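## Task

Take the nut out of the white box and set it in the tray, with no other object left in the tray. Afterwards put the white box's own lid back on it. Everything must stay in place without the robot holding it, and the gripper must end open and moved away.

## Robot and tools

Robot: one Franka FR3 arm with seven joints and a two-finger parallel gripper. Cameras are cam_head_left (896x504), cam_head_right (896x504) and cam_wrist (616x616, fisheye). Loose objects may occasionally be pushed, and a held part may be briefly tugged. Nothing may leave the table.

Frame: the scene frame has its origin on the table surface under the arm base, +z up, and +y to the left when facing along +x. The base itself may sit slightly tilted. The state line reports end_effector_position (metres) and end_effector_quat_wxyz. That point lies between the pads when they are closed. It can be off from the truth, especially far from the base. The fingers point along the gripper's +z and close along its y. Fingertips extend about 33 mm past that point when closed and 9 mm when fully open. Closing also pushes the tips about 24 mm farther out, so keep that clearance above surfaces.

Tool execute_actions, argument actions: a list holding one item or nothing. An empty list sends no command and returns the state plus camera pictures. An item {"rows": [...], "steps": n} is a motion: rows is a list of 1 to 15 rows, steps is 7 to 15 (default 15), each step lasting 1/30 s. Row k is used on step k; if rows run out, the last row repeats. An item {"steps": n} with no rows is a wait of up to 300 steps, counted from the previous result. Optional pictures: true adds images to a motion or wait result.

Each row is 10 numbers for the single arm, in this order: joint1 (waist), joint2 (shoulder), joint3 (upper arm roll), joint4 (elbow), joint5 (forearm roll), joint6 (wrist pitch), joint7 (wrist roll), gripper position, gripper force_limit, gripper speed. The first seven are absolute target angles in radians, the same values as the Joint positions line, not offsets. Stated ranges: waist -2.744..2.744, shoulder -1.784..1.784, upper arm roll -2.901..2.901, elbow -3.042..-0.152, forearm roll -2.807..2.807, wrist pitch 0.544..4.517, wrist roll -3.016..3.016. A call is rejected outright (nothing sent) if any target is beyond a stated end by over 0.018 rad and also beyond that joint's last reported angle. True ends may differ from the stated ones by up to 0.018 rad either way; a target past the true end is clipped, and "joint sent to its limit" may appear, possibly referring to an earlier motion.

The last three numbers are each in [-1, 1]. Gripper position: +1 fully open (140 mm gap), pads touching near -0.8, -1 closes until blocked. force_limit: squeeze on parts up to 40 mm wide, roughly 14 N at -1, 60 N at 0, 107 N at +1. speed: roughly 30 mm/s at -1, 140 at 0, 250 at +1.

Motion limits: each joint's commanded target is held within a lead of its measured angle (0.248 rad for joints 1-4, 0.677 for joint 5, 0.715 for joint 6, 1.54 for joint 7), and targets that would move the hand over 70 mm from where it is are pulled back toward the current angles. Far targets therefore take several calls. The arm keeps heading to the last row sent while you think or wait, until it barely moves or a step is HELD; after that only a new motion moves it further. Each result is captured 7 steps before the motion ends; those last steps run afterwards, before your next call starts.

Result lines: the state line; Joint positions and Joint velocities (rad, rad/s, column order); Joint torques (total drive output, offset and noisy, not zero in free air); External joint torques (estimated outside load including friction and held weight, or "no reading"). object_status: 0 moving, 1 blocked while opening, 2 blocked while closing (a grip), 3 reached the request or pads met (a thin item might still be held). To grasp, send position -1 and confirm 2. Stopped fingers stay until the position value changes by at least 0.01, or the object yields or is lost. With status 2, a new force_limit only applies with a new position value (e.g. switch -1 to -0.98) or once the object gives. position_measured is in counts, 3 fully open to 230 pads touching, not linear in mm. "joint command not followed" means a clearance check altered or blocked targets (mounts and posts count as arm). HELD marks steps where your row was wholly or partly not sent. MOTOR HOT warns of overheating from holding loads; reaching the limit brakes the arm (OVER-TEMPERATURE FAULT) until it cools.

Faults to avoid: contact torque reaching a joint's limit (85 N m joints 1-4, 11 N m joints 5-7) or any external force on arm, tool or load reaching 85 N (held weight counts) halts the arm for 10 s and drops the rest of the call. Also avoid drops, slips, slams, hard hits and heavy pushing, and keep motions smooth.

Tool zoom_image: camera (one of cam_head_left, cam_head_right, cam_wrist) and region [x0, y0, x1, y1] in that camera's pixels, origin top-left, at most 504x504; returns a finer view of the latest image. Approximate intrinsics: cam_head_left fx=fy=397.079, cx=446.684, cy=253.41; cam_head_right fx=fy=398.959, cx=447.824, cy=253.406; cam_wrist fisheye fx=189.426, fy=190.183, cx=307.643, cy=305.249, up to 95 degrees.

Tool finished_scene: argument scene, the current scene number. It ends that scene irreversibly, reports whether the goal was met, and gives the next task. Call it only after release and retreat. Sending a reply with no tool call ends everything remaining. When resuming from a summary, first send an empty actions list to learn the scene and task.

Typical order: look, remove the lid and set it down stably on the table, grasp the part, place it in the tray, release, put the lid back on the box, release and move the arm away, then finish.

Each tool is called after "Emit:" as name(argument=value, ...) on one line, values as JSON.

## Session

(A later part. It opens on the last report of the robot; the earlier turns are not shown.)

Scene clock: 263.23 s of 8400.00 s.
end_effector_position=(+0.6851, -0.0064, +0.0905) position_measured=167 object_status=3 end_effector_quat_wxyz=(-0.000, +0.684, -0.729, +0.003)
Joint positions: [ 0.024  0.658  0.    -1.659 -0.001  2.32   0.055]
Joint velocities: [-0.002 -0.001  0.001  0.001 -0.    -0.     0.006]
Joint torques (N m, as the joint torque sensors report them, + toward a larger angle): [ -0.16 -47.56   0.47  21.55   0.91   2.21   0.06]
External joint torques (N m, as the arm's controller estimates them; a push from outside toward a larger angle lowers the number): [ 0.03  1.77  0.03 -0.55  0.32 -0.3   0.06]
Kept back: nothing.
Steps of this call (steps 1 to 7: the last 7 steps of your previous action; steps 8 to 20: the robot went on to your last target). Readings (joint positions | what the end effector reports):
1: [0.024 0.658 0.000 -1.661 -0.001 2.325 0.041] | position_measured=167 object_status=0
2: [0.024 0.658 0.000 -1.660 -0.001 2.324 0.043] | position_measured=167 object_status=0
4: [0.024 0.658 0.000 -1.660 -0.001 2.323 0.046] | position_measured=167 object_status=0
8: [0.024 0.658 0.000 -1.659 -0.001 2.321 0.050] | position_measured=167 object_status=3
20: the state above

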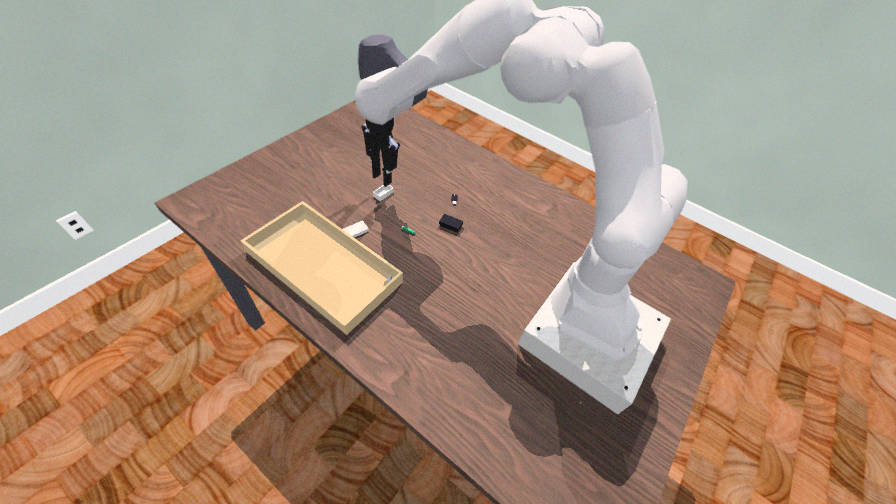

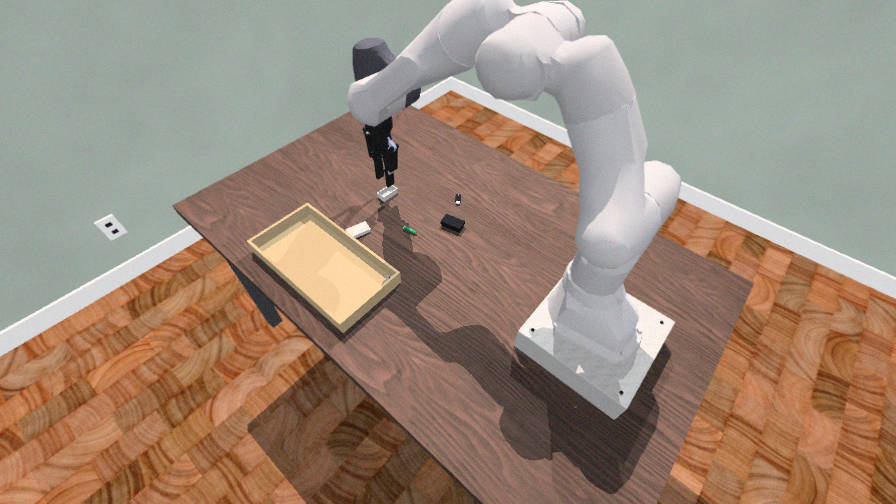

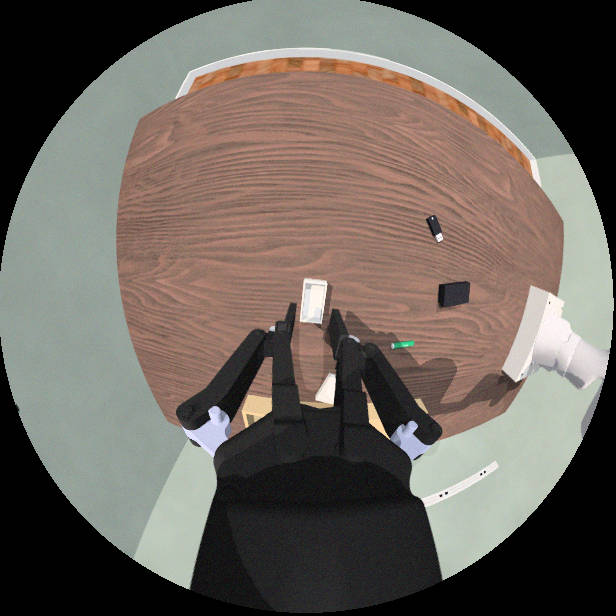

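Emit:
execute_actions(actions=[{"rows":[[0.022,0.68,0,-1.655,0,2.345,0.04,-0.3,0,0],[0.022,0.69,0,-1.654,0,2.36,0.04,-0.3,0,0],[0.022,0.70,0,-1.653,0,2.37,0.04,-0.3,0,0],[0.022,0.71,0,-1.652,0,2.38,0.04,-0.3,0,0],[0.022,0.72,0,-1.651,0,2.385,0.04,-0.3,0,0],[0.022,0.735,0,-1.649,0,2.385,0.04,-0.3,0,0]],"steps":15}])

Emit:
execute_actions(actions=[{"rows":[[0.022,0.735,0,-1.649,0,2.385,0.04,-0.3,0,0]],"steps":15}])

Emit:
execute_actions(actions=[{"rows":[[0.022,0.735,0,-1.649,0,2.385,0.04,-1,-0.5,0]],"steps":15}])

Emit:
execute_actions(actions=[{"steps":8}], pictures=true)

Emit:
zoom_image(camera="cam_wrist", region=[230,230,400,400])

Scene clock: 264.03 s of 8400.00 s.
end_effector_position=(+0.6820, -0.0064, +0.0535) position_measured=167 object_status=3 end_effector_quat_wxyz=(+0.004, +0.687, -0.727, -0.001)
Joint positions: [ 0.024  0.723  0.    -1.651 -0.001  2.365  0.049]
Joint velocities: [ 0.     0.246  0.001 -0.008 -0.     0.088 -0.019]
Joint torques (N m, as the joint torque sensors report them, + toward a larger angle): [ -0.46 -54.3   -0.71  22.08   0.98   3.31  -0.16]
External joint torques (N m, as the arm's controller estimates them; a push from outside toward a larger angle lowers the number): [-0.48  2.23 -1.38 -2.25  0.39  0.41 -0.16]
Steps of this call (steps 1 to 15: the robot went on to your last target; step 16: nothing new was sent; steps 17 to 24: the first 8 steps of this action). Readings (joint positions | what the end effector reports):
17: [0.024 0.661 0.000 -1.657 -0.001 2.323 0.055] | position_measured=167 object_status=3
18: [0.024 0.666 0.000 -1.655 -0.001 2.329 0.054] | position_measured=167 object_status=3
20: [0.024 0.682 0.000 -1.653 -0.001 2.344 0.052] | position_measured=167 object_status=3
24: the state above

Scene clock: 264.53 s of 8400.00 s.
end_effector_position=(+0.6846, -0.0065, +0.0487) position_measured=167 object_status=3 end_effector_quat_wxyz=(+0.001, +0.688, -0.725, +0.001)
Joint positions: [ 0.024  0.733  0.    -1.649 -0.001  2.382  0.044]
Joint velocities: [ 0.001  0.001 -0.    -0.    -0.001  0.004 -0.004]
Joint torques (N m, as the joint torque sensors report them, + toward a larger angle): [ -0.62 -48.31  -0.2   19.93   0.94   2.97  -0.32]
External joint torques (N m, as the arm's controller estimates them; a push from outside toward a larger angle lowers the number): [-0.46  1.82 -0.69 -1.38  0.39  0.48 -0.32]
Steps of this call (steps 1 to 7: the last 7 steps of your previous action; steps 8 to 15: the first 8 steps of this action). Readings (joint positions | what the end effector reports):
8: [0.024 0.733 0.000 -1.649 -0.001 2.380 0.046] | position_measured=167 object_status=3
9: [0.024 0.733 0.000 -1.649 -0.001 2.380 0.045] | position_measured=167 object_status=3
11: [0.024 0.733 0.000 -1.649 -0.001 2.381 0.045] | position_measured=167 object_status=3
15: the state above

Scene clock: 265.03 s of 8400.00 s.
end_effector_position=(+0.6849, -0.0065, +0.0487) position_measured=218 object_status=0 end_effector_quat_wxyz=(+0.001, +0.689, -0.725, +0.002)
Joint positions: [ 0.024  0.734  0.    -1.649 -0.001  2.383  0.044]
Joint velocities: [-0.    -0.     0.    -0.001  0.     0.001 -0.001]
Joint torques (N m, as the joint torque sensors report them, + toward a larger angle): [ -0.13 -48.     0.68  20.48   0.95   2.9   -0.22]
External joint torques (N m, as the arm's controller estimates them; a push from outside toward a larger angle lowers the number): [-0.06  2.1   0.11 -0.83  0.4   0.41 -0.22]
Steps of this call (steps 1 to 7: the last 7 steps of your previous action; steps 8 to 15: the first 8 steps of this action). Readings (joint positions | what the end effector reports):
8: [0.024 0.733 0.000 -1.649 -0.001 2.382 0.044] | position_measured=167 object_status=0
9: [0.024 0.733 0.000 -1.649 -0.001 2.382 0.044] | position_measured=173 object_status=0
11: [0.024 0.733 0.000 -1.649 -0.001 2.383 0.044] | position_measured=188 object_status=0
15: the state above

Scene clock: 265.30 s of 8400.00 s.
end_effector_position=(+0.6851, -0.0065, +0.0489) position_measured=232 object_status=3 end_effector_quat_wxyz=(+0.000, +0.689, -0.725, +0.002)
Joint positions: [ 0.024  0.733  0.    -1.649 -0.001  2.383  0.043]
Joint velocities: [-0.    -0.001 -0.     0.    -0.     0.     0.001]
Joint torques (N m, as the joint torque sensors report them, + toward a larger angle): [ -0.26 -48.89  -0.39  19.66   0.93   2.86  -0.25]
External joint torques (N m, as the arm's controller estimates them; a push from outside toward a larger angle lowers the number): [-0.21  1.22 -0.98 -1.66  0.38  0.36 -0.25]
Kept back: nothing.
Steps of this call (steps 1 to 7: the last 7 steps of your previous action; step 8: the robot went on to your last target). Readings (joint positions | what the end effector reports):
1: [0.024 0.733 0.000 -1.649 -0.001 2.383 0.043] | position_measured=226 object_status=0
2: [0.024 0.733 0.000 -1.649 -0.001 2.383 0.043] | position_measured=232 object_status=0
4: [0.024 0.733 0.000 -1.649 -0.001 2.383 0.043] | position_measured=232 object_status=0
8: the state above

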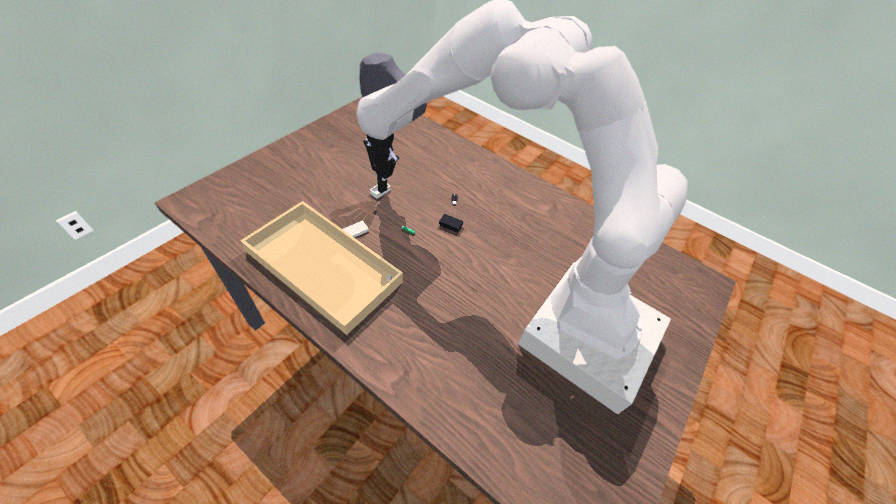

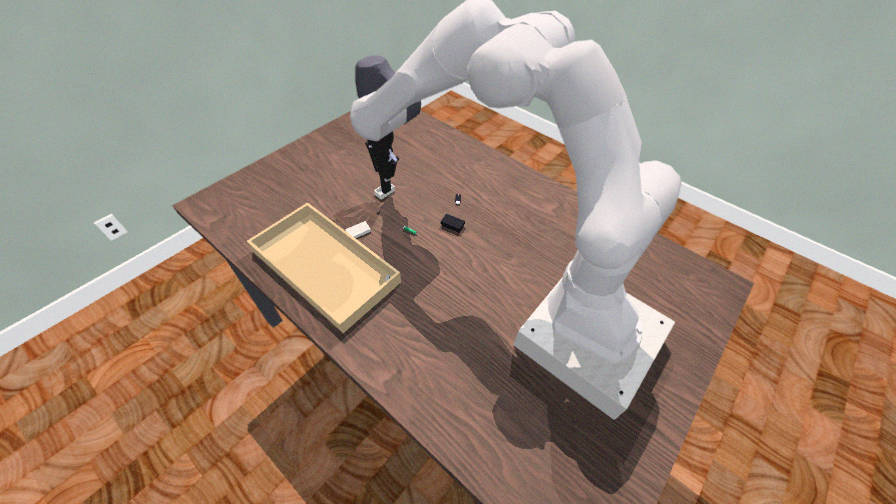

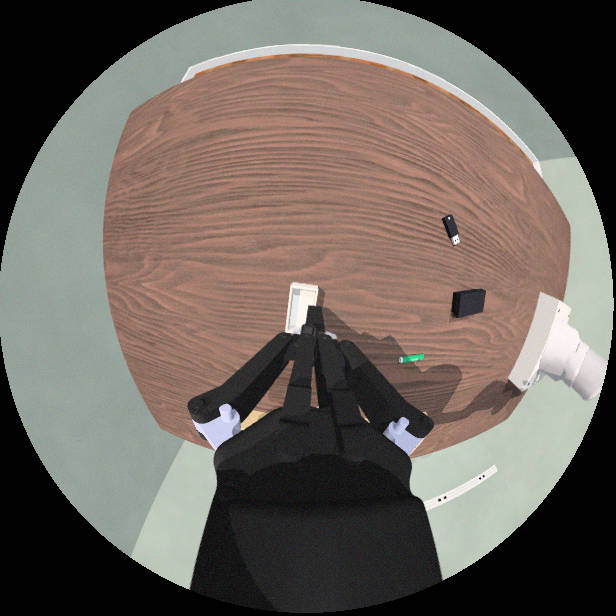

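Region (230, 230, 400, 400) of cam_wrist's 616x616 image, scaled by 2.965, with more detail than that image has.

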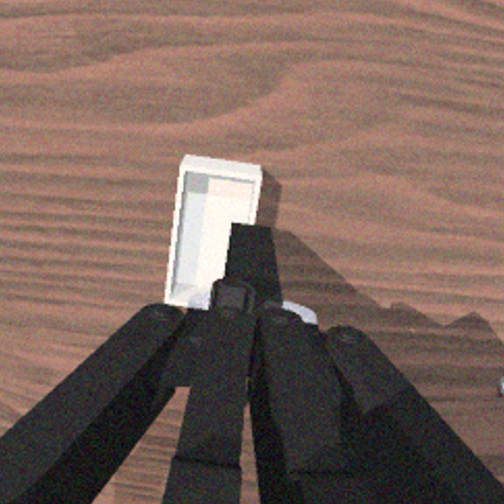

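Emit:
execute_actions(actions=[{"rows":[[0.022,0.735,0,-1.649,0,2.385,0.04,-0.72,0,-1]],"steps":15}])

Emit:
execute_actions(actions=[{"rows":[[0.022,0.73,0,-1.65,0,2.375,0.04,-0.72,0,0],[0.022,0.725,0,-1.65,0,2.37,0.04,-0.72,0,0],[0.022,0.72,0,-1.651,0,2.365,0.04,-0.72,0,0],[0.022,0.715,0,-1.651,0,2.36,0.04,-0.72,0,0],[0.022,0.71,0,-1.652,0,2.355,0.04,-0.72,0,0],[0.022,0.705,0,-1.652,0,2.35,0.04,-0.72,0,0],[0.022,0.70,0,-1.653,0,2.345,0.04,-0.72,0,0],[0.022,0.695,0,-1.653,0,2.34,0.04,-0.72,0,0],[0.022,0.69,0,-1.654,0,2.335,0.04,-0.72,0,0],[0.022,0.685,0,-1.654,0,2.33,0.04,-0.72,0,0],[0.022,0.68,0,-1.655,0,2.325,0.04,-0.72,0,0],[0.022,0.67,0,-1.656,0,2.32,0.04,-0.72,0,0],[0.022,0.66,0,-1.657,0,2.317,0.04,-0.72,0,0]],"steps":15}])

Emit:
execute_actions(actions=[{"rows":[[0.022,0.59,0,-1.7,0,2.29,0.2,-0.72,0,0]],"steps":10}])

Emit:
execute_actions(actions=[{"rows":[[0.259,0.444,0,-1.967,0,2.411,0.65,-0.1,0,0]],"steps":15}])

Emit:
execute_actions(actions=[{"steps":30}], pictures=true)

Scene clock: 266.93 s of 8400.00 s.
end_effector_position=(+0.6852, -0.0065, +0.0489) position_measured=221 object_status=0 end_effector_quat_wxyz=(+0.000, +0.689, -0.725, +0.002)
Joint positions: [ 0.024  0.733  0.    -1.649 -0.001  2.383  0.043]
Joint velocities: [ 0.    -0.001 -0.001  0.001  0.    -0.001 -0.002]
Joint torques (N m, as the joint torque sensors report them, + toward a larger angle): [ -0.12 -48.37  -0.21  20.56   0.92   2.79  -0.18]
External joint torques (N m, as the arm's controller estimates them; a push from outside toward a larger angle lowers the number): [-0.06  1.85 -0.79 -0.81  0.37  0.28 -0.18]
Steps of this call (steps 1 to 15: the robot went on to your last target; steps 16 to 41: nothing new was sent; steps 42 to 49: the first 8 steps of this action). Readings (joint positions | what the end effector reports):
42: [0.024 0.733 0.000 -1.649 -0.001 2.383 0.043] | position_measured=232 object_status=0
43: [0.024 0.733 0.000 -1.649 -0.001 2.383 0.043] | position_measured=232 object_status=0
45: [0.024 0.733 0.000 -1.649 -0.001 2.383 0.043] | position_measured=227 object_status=0
49: the state above

Scene clock: 267.43 s of 8400.00 s.
end_effector_position=(+0.6857, -0.0064, +0.0629) position_measured=219 object_status=3 end_effector_quat_wxyz=(+0.000, +0.689, -0.725, +0.002)
Joint positions: [ 0.024  0.709  0.    -1.651 -0.001  2.361  0.043]
Joint velocities: [-0.002 -0.158  0.    -0.001  0.    -0.116  0.001]
Joint torques (N m, as the joint torque sensors report them, + toward a larger angle): [ -0.29 -51.05  -0.33  19.29   0.98   2.22  -0.23]
External joint torques (N m, as the arm's controller estimates them; a push from outside toward a larger angle lowers the number): [ 0.15 -1.6  -0.61 -2.42  0.42 -0.36 -0.23]
Steps of this call (steps 1 to 7: the last 7 steps of your previous action; steps 8 to 15: the first 8 steps of this action). Readings (joint positions | what the end effector reports):
8: [0.024 0.733 0.000 -1.649 -0.001 2.382 0.043] | position_measured=219 object_status=3
9: [0.024 0.732 0.000 -1.649 -0.001 2.381 0.043] | position_measured=219 object_status=3
11: [0.024 0.728 0.000 -1.650 -0.001 2.375 0.043] | position_measured=219 object_status=3
15: the state above

Scene clock: 267.77 s of 8400.00 s.
end_effector_position=(+0.6813, -0.0063, +0.1044) position_measured=219 object_status=3 end_effector_quat_wxyz=(+0.002, -0.674, +0.739, -0.004)
Joint positions: [ 0.024  0.621  0.    -1.686 -0.001  2.314  0.084]
Joint velocities: [ 0.    -0.422 -0.001 -0.138  0.    -0.138  0.376]
Joint torques (N m, as the joint torque sensors report them, + toward a larger angle): [ -0.04 -45.82  -0.2   19.46   1.02   2.44   0.16]
External joint torques (N m, as the arm's controller estimates them; a push from outside toward a larger angle lowers the number): [ 0.22 -0.89 -0.5  -2.44  0.41 -0.21  0.16]
Steps of this call (steps 1 to 7: the last 7 steps of your previous action; steps 8 to 10: the first 3 steps of this action). Readings (joint positions | what the end effector reports):
8: [0.024 0.654 0.000 -1.666 -0.001 2.328 0.056] | position_measured=219 object_status=3
9: [0.024 0.636 0.000 -1.680 -0.001 2.320 0.071] | position_measured=219 object_status=3
10: the state above

Scene clock: 268.27 s of 8400.00 s.
end_effector_position=(+0.6108, +0.1068, +0.1095) position_measured=168 object_status=0 end_effector_quat_wxyz=(-0.011, -0.643, +0.766, +0.003)
Joint positions: [ 0.211  0.47  -0.004 -1.918 -0.001  2.365  0.348]
Joint velocities: [ 0.741 -0.318  0.168 -0.617 -0.     0.241  0.988]
Joint torques (N m, as the joint torque sensors report them, + toward a larger angle): [ -7.49 -43.06  -6.72  21.15   0.82   3.45   0.37]
External joint torques (N m, as the arm's controller estimates them; a push from outside toward a larger angle lowers the number): [ 0.99 -0.22 -0.17 -2.53  0.2   0.55  0.38]
Steps of this call (steps 1 to 7: the last 7 steps of your previous action; steps 8 to 15: the first 8 steps of this action). Readings (joint positions | what the end effector reports):
8: [0.035 0.576 -0.009 -1.719 -0.001 2.308 0.163] | position_measured=219 object_status=0
9: [0.054 0.558 -0.014 -1.751 -0.001 2.315 0.183] | position_measured=214 object_status=0
11: [0.102 0.527 -0.016 -1.810 -0.001 2.330 0.227] | position_measured=199 object_status=0
15: the state above

Scene clock: 269.27 s of 8400.00 s.
end_effector_position=(+0.5998, +0.1391, +0.1092) position_measured=141 object_status=3 end_effector_quat_wxyz=(-0.001, -0.550, +0.835, -0.001)
Joint positions: [ 0.26   0.446  0.    -1.965 -0.001  2.408  0.636]
Joint velocities: [-0.    -0.001 -0.001 -0.001  0.001  0.002  0.036]
Joint torques (N m, as the joint torque sensors report them, + toward a larger angle): [ -0.45 -43.05  -0.53  17.6    0.86   2.91   0.11]
External joint torques (N m, as the arm's controller estimates them; a push from outside toward a larger angle lowers the number): [-0.38 -0.25 -0.88 -3.38  0.33  0.45  0.11]
Kept back: nothing.
Steps of this call (steps 1 to 7: the last 7 steps of your previous action; steps 8 to 30: the robot went on to your last target). Readings (joint positions | what the end effector reports):
1: [0.233 0.462 0.001 -1.935 -0.001 2.372 0.379] | position_measured=161 object_status=0
2: [0.249 0.456 0.007 -1.946 -0.001 2.378 0.407] | position_measured=153 object_status=0
4: [0.265 0.450 0.011 -1.957 -0.001 2.388 0.454] | position_measured=142 object_status=0
8: [0.265 0.446 0.005 -1.964 -0.001 2.399 0.522] | position_measured=141 object_status=0
30: the state above

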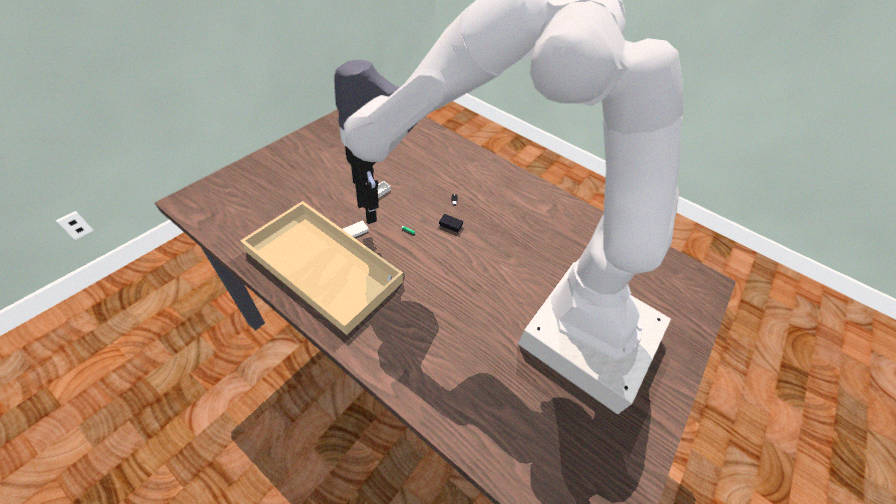

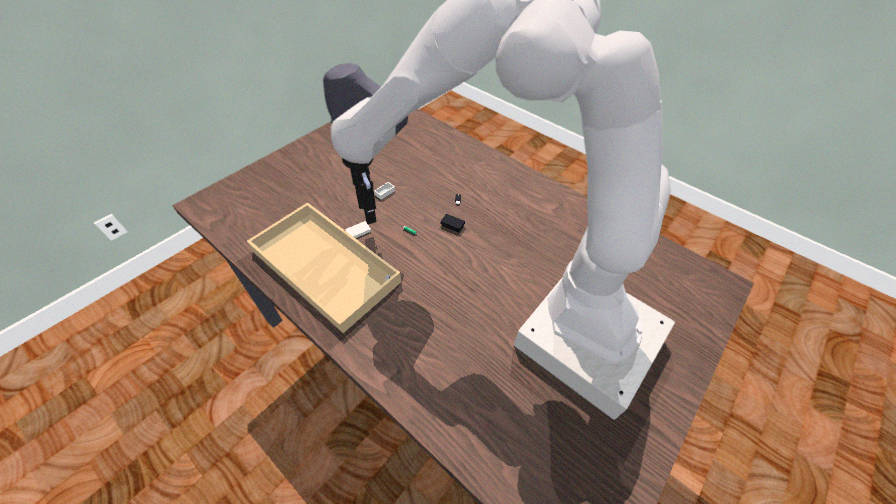

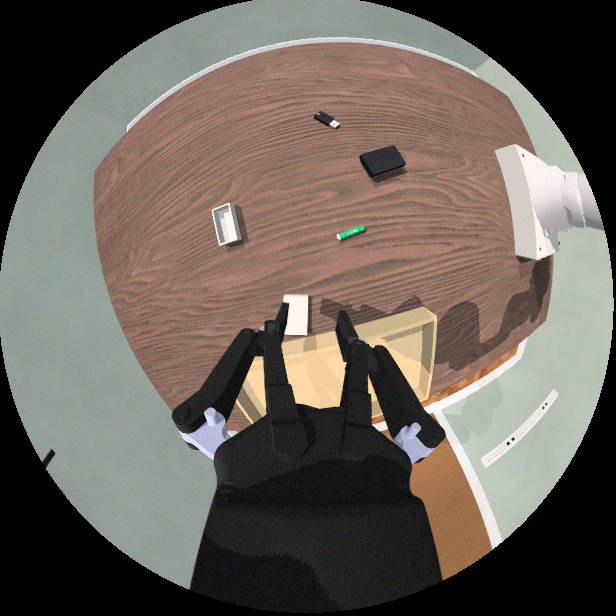

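Emit:
execute_actions(actions=[{"rows":[[0.25,0.549,0,-1.8835,0,2.432,0.6,-0.1,0,0]],"steps":15}])

Emit:
execute_actions(actions=[{"steps":18}], pictures=true)

Emit:
zoom_image(camera="cam_wrist", region=[230,230,400,400])

Scene clock: 270.13 s of 8400.00 s.
end_effector_position=(+0.6137, +0.1369, +0.0755) position_measured=141 object_status=3 end_effector_quat_wxyz=(-0.008, -0.552, +0.834, +0.001)
Joint positions: [ 0.252  0.549  0.    -1.892 -0.001  2.424  0.621]
Joint velocities: [-0.005  0.053 -0.     0.035  0.001  0.017 -0.061]
Joint torques (N m, as the joint torque sensors report them, + toward a larger angle): [ -1.08 -47.44  -0.36  21.77   0.82   3.31  -0.05]
External joint torques (N m, as the arm's controller estimates them; a push from outside toward a larger angle lowers the number): [-1.43  1.53 -1.22 -0.65  0.29  0.6  -0.06]
Steps of this call (steps 1 to 15: the robot went on to your last target; steps 16 to 18: nothing new was sent; steps 19 to 26: the first 8 steps of this action). Readings (joint positions | what the end effector reports):
19: [0.260 0.461 0.001 -1.945 -0.001 2.410 0.642] | position_measured=141 object_status=3
20: [0.258 0.486 0.001 -1.921 -0.001 2.416 0.638] | position_measured=141 object_status=3
22: [0.255 0.522 0.001 -1.900 -0.001 2.422 0.631] | position_measured=141 object_status=3
26: the state above

Scene clock: 270.73 s of 8400.00 s.
end_effector_position=(+0.6183, +0.1379, +0.0777) position_measured=141 object_status=3 end_effector_quat_wxyz=(-0.003, -0.559, +0.829, -0.001)
Joint positions: [ 0.252  0.55   0.    -1.886 -0.001  2.429  0.606]
Joint velocities: [ 0.    -0.    -0.    -0.001  0.     0.    -0.008]
Joint torques (N m, as the joint torque sensors report them, + toward a larger angle): [ -0.2  -45.16  -0.61  20.99   0.83   2.96  -0.26]
External joint torques (N m, as the arm's controller estimates them; a push from outside toward a larger angle lowers the number): [-0.04  0.1  -0.97  0.37  0.31  0.52 -0.26]
Kept back: nothing.
Steps of this call (steps 1 to 7: the last 7 steps of your previous action; steps 8 to 18: the robot went on to your last target). Readings (joint positions | what the end effector reports):
1: [0.252 0.550 0.000 -1.890 -0.001 2.425 0.619] | position_measured=141 object_status=3
2: [0.252 0.550 0.000 -1.889 -0.001 2.426 0.618] | position_measured=141 object_status=3
4: [0.252 0.550 0.000 -1.887 -0.001 2.427 0.615] | position_measured=141 object_status=3
8: [0.252 0.550 0.000 -1.886 -0.001 2.429 0.611] | position_measured=141 object_status=3
18: the state above

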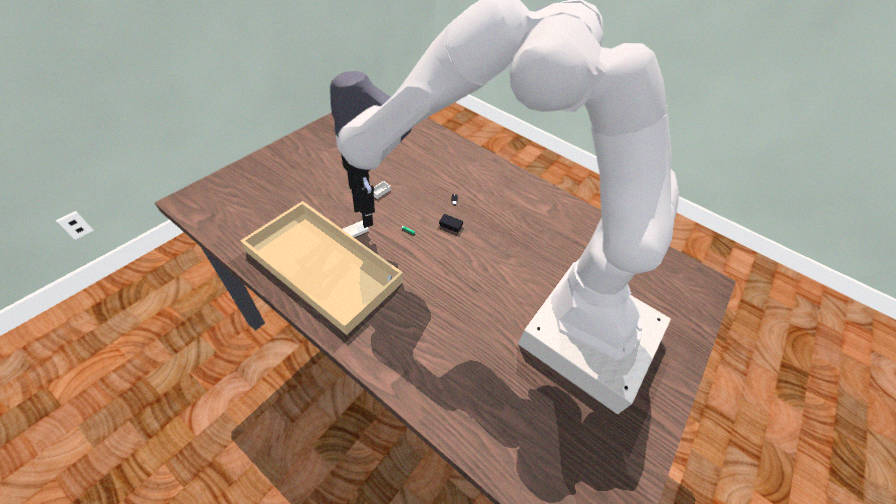

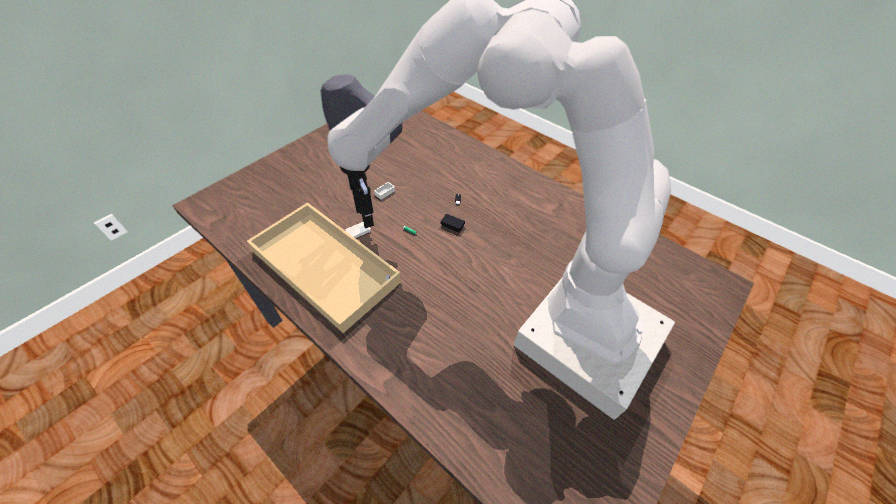

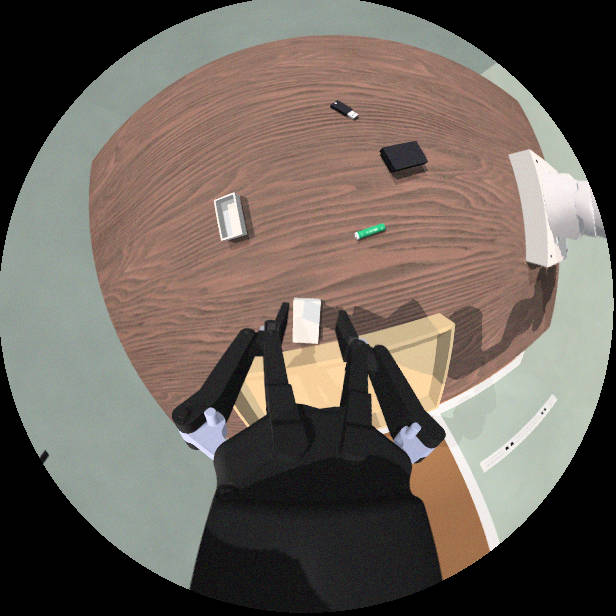

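Region (230, 230, 400, 400) of cam_wrist's 616x616 image, scaled by 2.965, with more detail than that image has.

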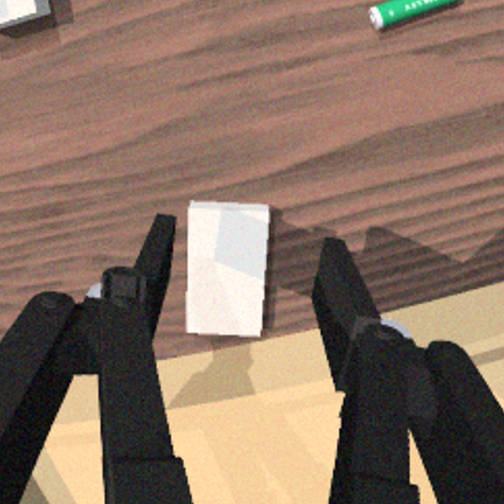

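Emit:
execute_actions(actions=[{"rows":[[0.263,0.59,0,-1.826,0,2.416,0.56,-0.2,0,0]],"steps":15}])

Emit:
execute_actions(actions=[{"rows":[[0.263,0.61,0,-1.823,0,2.44,0.56,-0.2,0,0],[0.263,0.62,0,-1.821,0,2.45,0.56,-0.2,0,0],[0.263,0.63,0,-1.82,0,2.46,0.56,-0.2,0,0],[0.263,0.64,0,-1.818,0,2.47,0.56,-0.2,0,0],[0.263,0.65,0,-1.817,0,2.475,0.56,-0.2,0,0],[0.263,0.664,0,-1.815,0,2.479,0.56,-0.2,0,0]],"steps":15}])

Emit:
execute_actions(actions=[{"steps":14}], pictures=true)

Emit:
zoom_image(camera="cam_wrist", region=[230,230,400,400])

Scene clock: 271.70 s of 8400.00 s.
end_effector_position=(+0.6321, +0.1463, +0.0750) position_measured=154 object_status=0 end_effector_quat_wxyz=(+0.001, -0.572, +0.820, -0.003)
Joint positions: [ 0.261  0.588 -0.    -1.831 -0.001  2.421  0.58 ]
Joint velocities: [ 0.003  0.018 -0.     0.027  0.001 -0.016 -0.056]
Joint torques (N m, as the joint torque sensors report them, + toward a larger angle): [  2.12 -44.96   0.23  20.65   0.85   2.09  -0.22]
External joint torques (N m, as the arm's controller estimates them; a push from outside toward a larger angle lowers the number): [ 2.76  2.13  0.3  -0.42  0.31 -0.4  -0.22]
Steps of this call (steps 1 to 15: the robot went on to your last target; steps 16 to 21: nothing new was sent; steps 22 to 29: the first 8 steps of this action). Readings (joint positions | what the end effector reports):
22: [0.253 0.558 -0.000 -1.873 -0.001 2.426 0.600] | position_measured=141 object_status=0
23: [0.255 0.568 -0.000 -1.857 -0.001 2.426 0.596] | position_measured=147 object_status=0
25: [0.258 0.580 -0.000 -1.840 -0.001 2.424 0.590] | position_measured=154 object_status=0
29: the state above

Scene clock: 272.20 s of 8400.00 s.
end_effector_position=(+0.6285, +0.1454, +0.0410) position_measured=154 object_status=3 end_effector_quat_wxyz=(-0.006, -0.578, +0.816, +0.000)
Joint positions: [ 0.261  0.653 -0.    -1.818 -0.001  2.459  0.567]
Joint velocities: [ 0.     0.233 -0.    -0.001 -0.     0.088 -0.01 ]
Joint torques (N m, as the joint torque sensors report them, + toward a larger angle): [  1.84 -51.16   0.31  20.67   0.81   3.51  -0.18]
External joint torques (N m, as the arm's controller estimates them; a push from outside toward a larger angle lowers the number): [ 2.    2.24 -0.15 -2.12  0.28  0.62 -0.18]
Steps of this call (steps 1 to 7: the last 7 steps of your previous action; steps 8 to 15: the first 8 steps of this action). Readings (joint positions | what the end effector reports):
8: [0.261 0.591 -0.000 -1.826 -0.001 2.422 0.570] | position_measured=154 object_status=3
9: [0.261 0.596 -0.000 -1.824 -0.001 2.427 0.570] | position_measured=154 object_status=3
11: [0.261 0.613 -0.000 -1.820 -0.001 2.439 0.568] | position_measured=154 object_status=3
15: the state above

Scene clock: 272.67 s of 8400.00 s.
end_effector_position=(+0.6295, +0.1456, +0.0347) position_measured=154 object_status=3 end_effector_quat_wxyz=(-0.004, -0.579, +0.815, -0.001)
Joint positions: [ 0.261  0.665 -0.    -1.817 -0.001  2.475  0.564]
Joint velocities: [ 0.    -0.    -0.001 -0.     0.001  0.008 -0.002]
Joint torques (N m, as the joint torque sensors report them, + toward a larger angle): [  2.37 -48.15   0.13  19.48   0.85   3.02  -0.14]
External joint torques (N m, as the arm's controller estimates them; a push from outside toward a larger angle lowers the number): [ 2.64 -0.72 -0.22 -0.56  0.36  0.57 -0.14]
Kept back: nothing.
Steps of this call (steps 1 to 7: the last 7 steps of your previous action; steps 8 to 14: the robot went on to your last target). Readings (joint positions | what the end effector reports):
1: [0.261 0.659 -0.000 -1.818 -0.001 2.461 0.566] | position_measured=154 object_status=3
2: [0.261 0.663 -0.000 -1.818 -0.001 2.464 0.566] | position_measured=154 object_status=3
4: [0.261 0.665 -0.000 -1.818 -0.001 2.467 0.565] | position_measured=154 object_status=3
8: [0.261 0.665 -0.000 -1.817 -0.001 2.472 0.565] | position_measured=154 object_status=3
14: the state above

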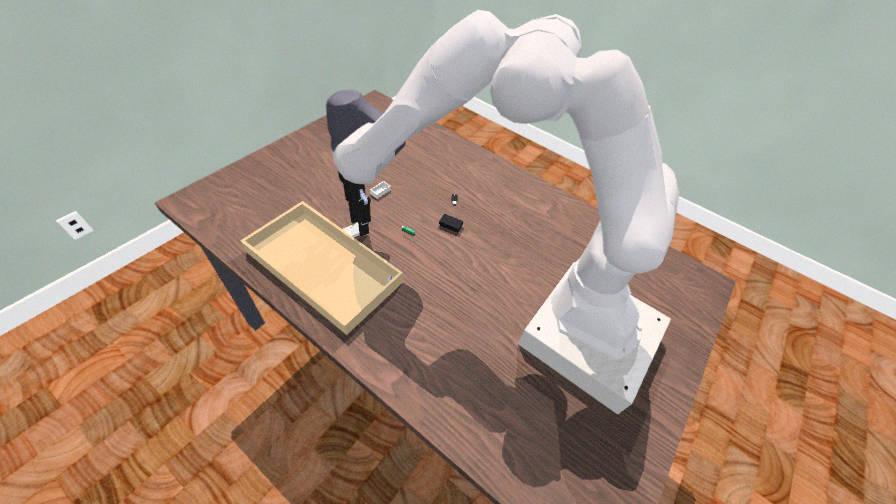

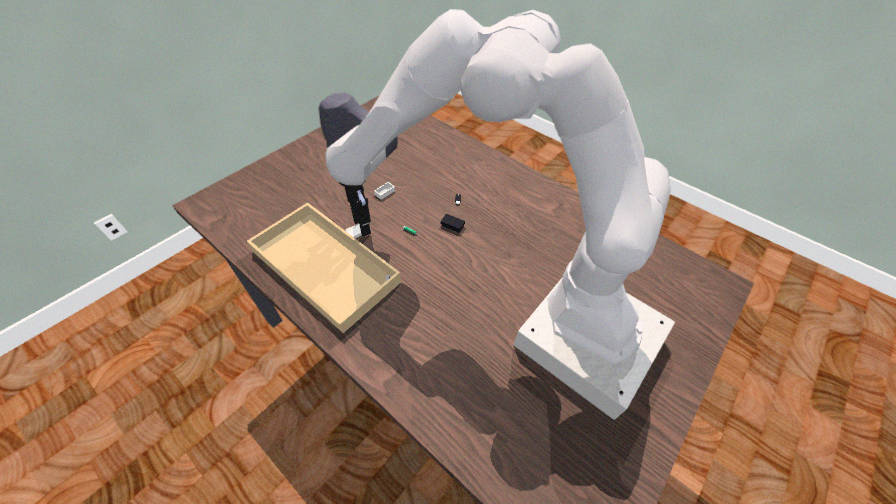

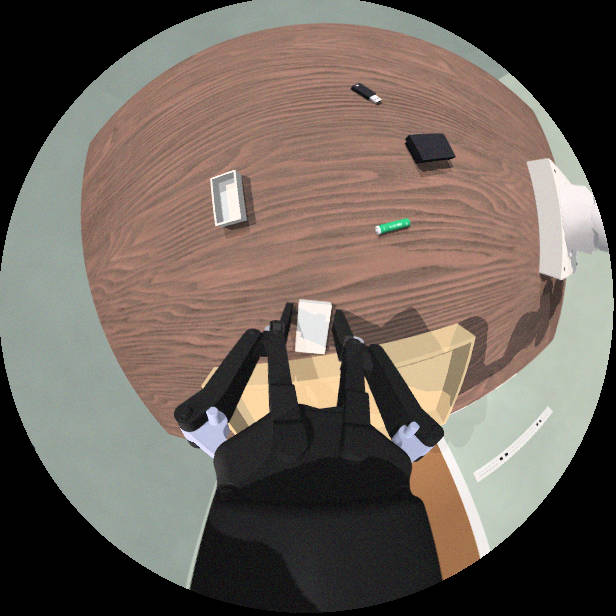

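Region (230, 230, 400, 400) of cam_wrist's 616x616 image, scaled by 2.965, with more detail than that image has.

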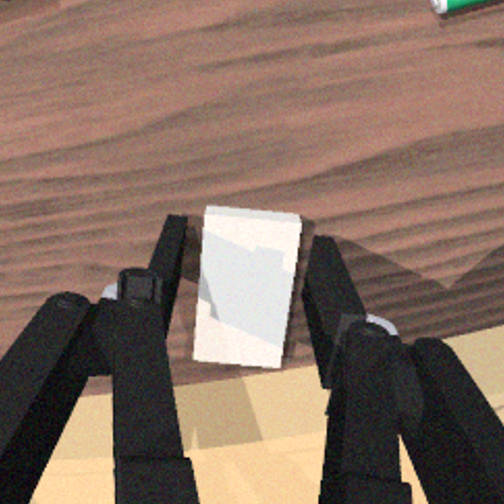

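Emit:
execute_actions(actions=[{"rows":[[0.263,0.66,0,-1.815,0,2.479,0.56,-1,-0.3,0]],"steps":15}])

Emit:
execute_actions(actions=[{"rows":[[0.263,0.64,0,-1.818,0,2.46,0.56,-1,-0.3,0],[0.263,0.62,0,-1.82,0,2.44,0.56,-1,-0.3,0],[0.263,0.6,0,-1.823,0,2.42,0.56,-1,-0.3,0],[0.263,0.57,0,-1.826,0,2.395,0.56,-1,-0.3,0],[0.263,0.54,0,-1.826,0,2.366,0.56,-1,-0.3,0]],"steps":12}], pictures=true)

Scene clock: 273.63 s of 8400.00 s.
end_effector_position=(+0.6316, +0.1461, +0.0375) position_measured=179 object_status=0 end_effector_quat_wxyz=(-0.001, -0.579, +0.815, -0.002)
Joint positions: [ 0.261  0.661 -0.    -1.817 -0.001  2.477  0.563]
Joint velocities: [-0.001  0.    -0.     0.002 -0.001 -0.     0.   ]
Joint torques (N m, as the joint torque sensors report them, + toward a larger angle): [  0.85 -47.27   0.07  19.9    0.8    2.84  -0.32]
External joint torques (N m, as the arm's controller estimates them; a push from outside toward a larger angle lowers the number): [ 1.11 -0.06 -0.28 -0.12  0.31  0.39 -0.32]
Steps of this call (steps 1 to 21: the robot went on to your last target; steps 22 to 29: the first 8 steps of this action). Readings (joint positions | what the end effector reports):
22: [0.261 0.665 -0.000 -1.817 -0.001 2.477 0.563] | position_measured=154 object_status=0
23: [0.261 0.664 -0.000 -1.817 -0.001 2.477 0.563] | position_measured=160 object_status=0
25: [0.261 0.663 -0.000 -1.817 -0.001 2.477 0.563] | position_measured=175 object_status=0
29: the state above

Scene clock: 274.03 s of 8400.00 s.
end_effector_position=(+0.6312, +0.1461, +0.0648) position_measured=179 object_status=2 end_effector_quat_wxyz=(-0.001, -0.579, +0.815, -0.002)
Joint positions: [ 0.261  0.607 -0.    -1.828 -0.001  2.434  0.563]
Joint velocities: [-0.001 -0.664  0.001 -0.057 -0.001 -0.445 -0.   ]
Joint torques (N m, as the joint torque sensors report them, + toward a larger angle): [  2.07 -54.     0.21  23.33   0.82   3.13  -0.2 ]
External joint torques (N m, as the arm's controller estimates them; a push from outside toward a larger angle lowers the number): [ 2.1  -0.19 -0.35 -2.99  0.24 -0.49 -0.19]
Steps of this call (steps 1 to 7: the last 7 steps of your previous action; steps 8 to 12: the first 5 steps of this action). Readings (joint positions | what the end effector reports):
8: [0.261 0.659 -0.000 -1.818 -0.001 2.474 0.563] | position_measured=179 object_status=2
9: [0.261 0.653 -0.000 -1.820 -0.001 2.469 0.563] | position_measured=179 object_status=2
11: [0.261 0.627 -0.000 -1.826 -0.001 2.449 0.563] | position_measured=179 object_status=2
12: the state above

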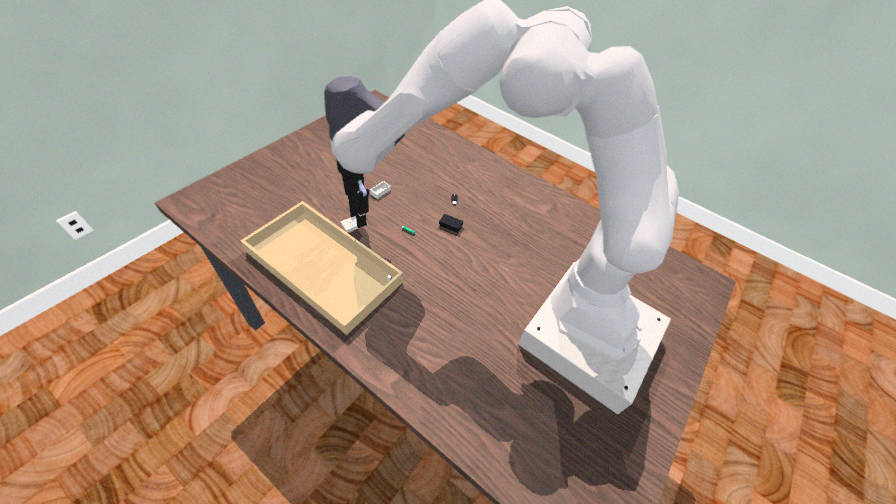

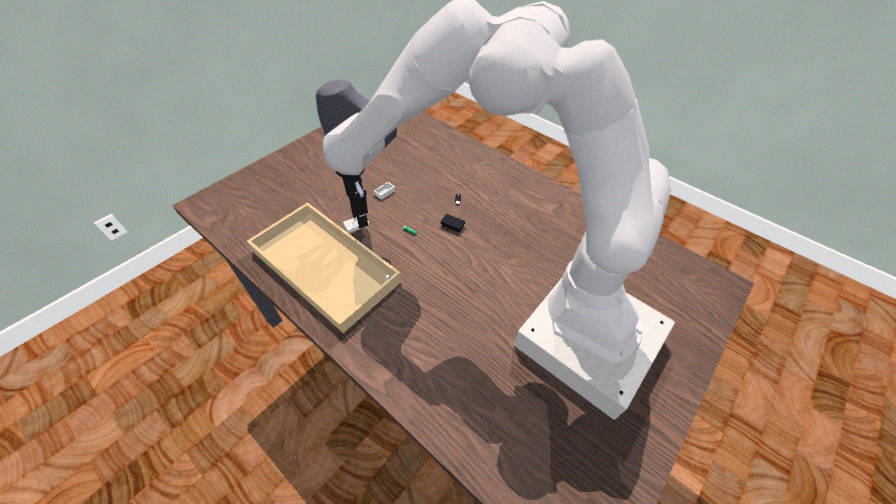

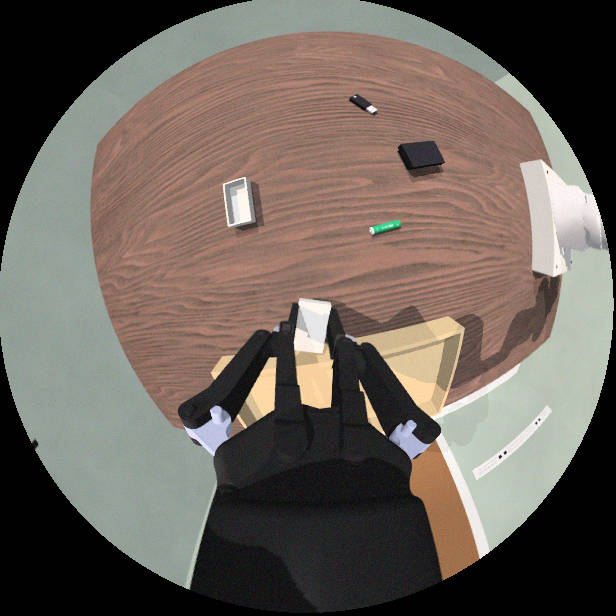

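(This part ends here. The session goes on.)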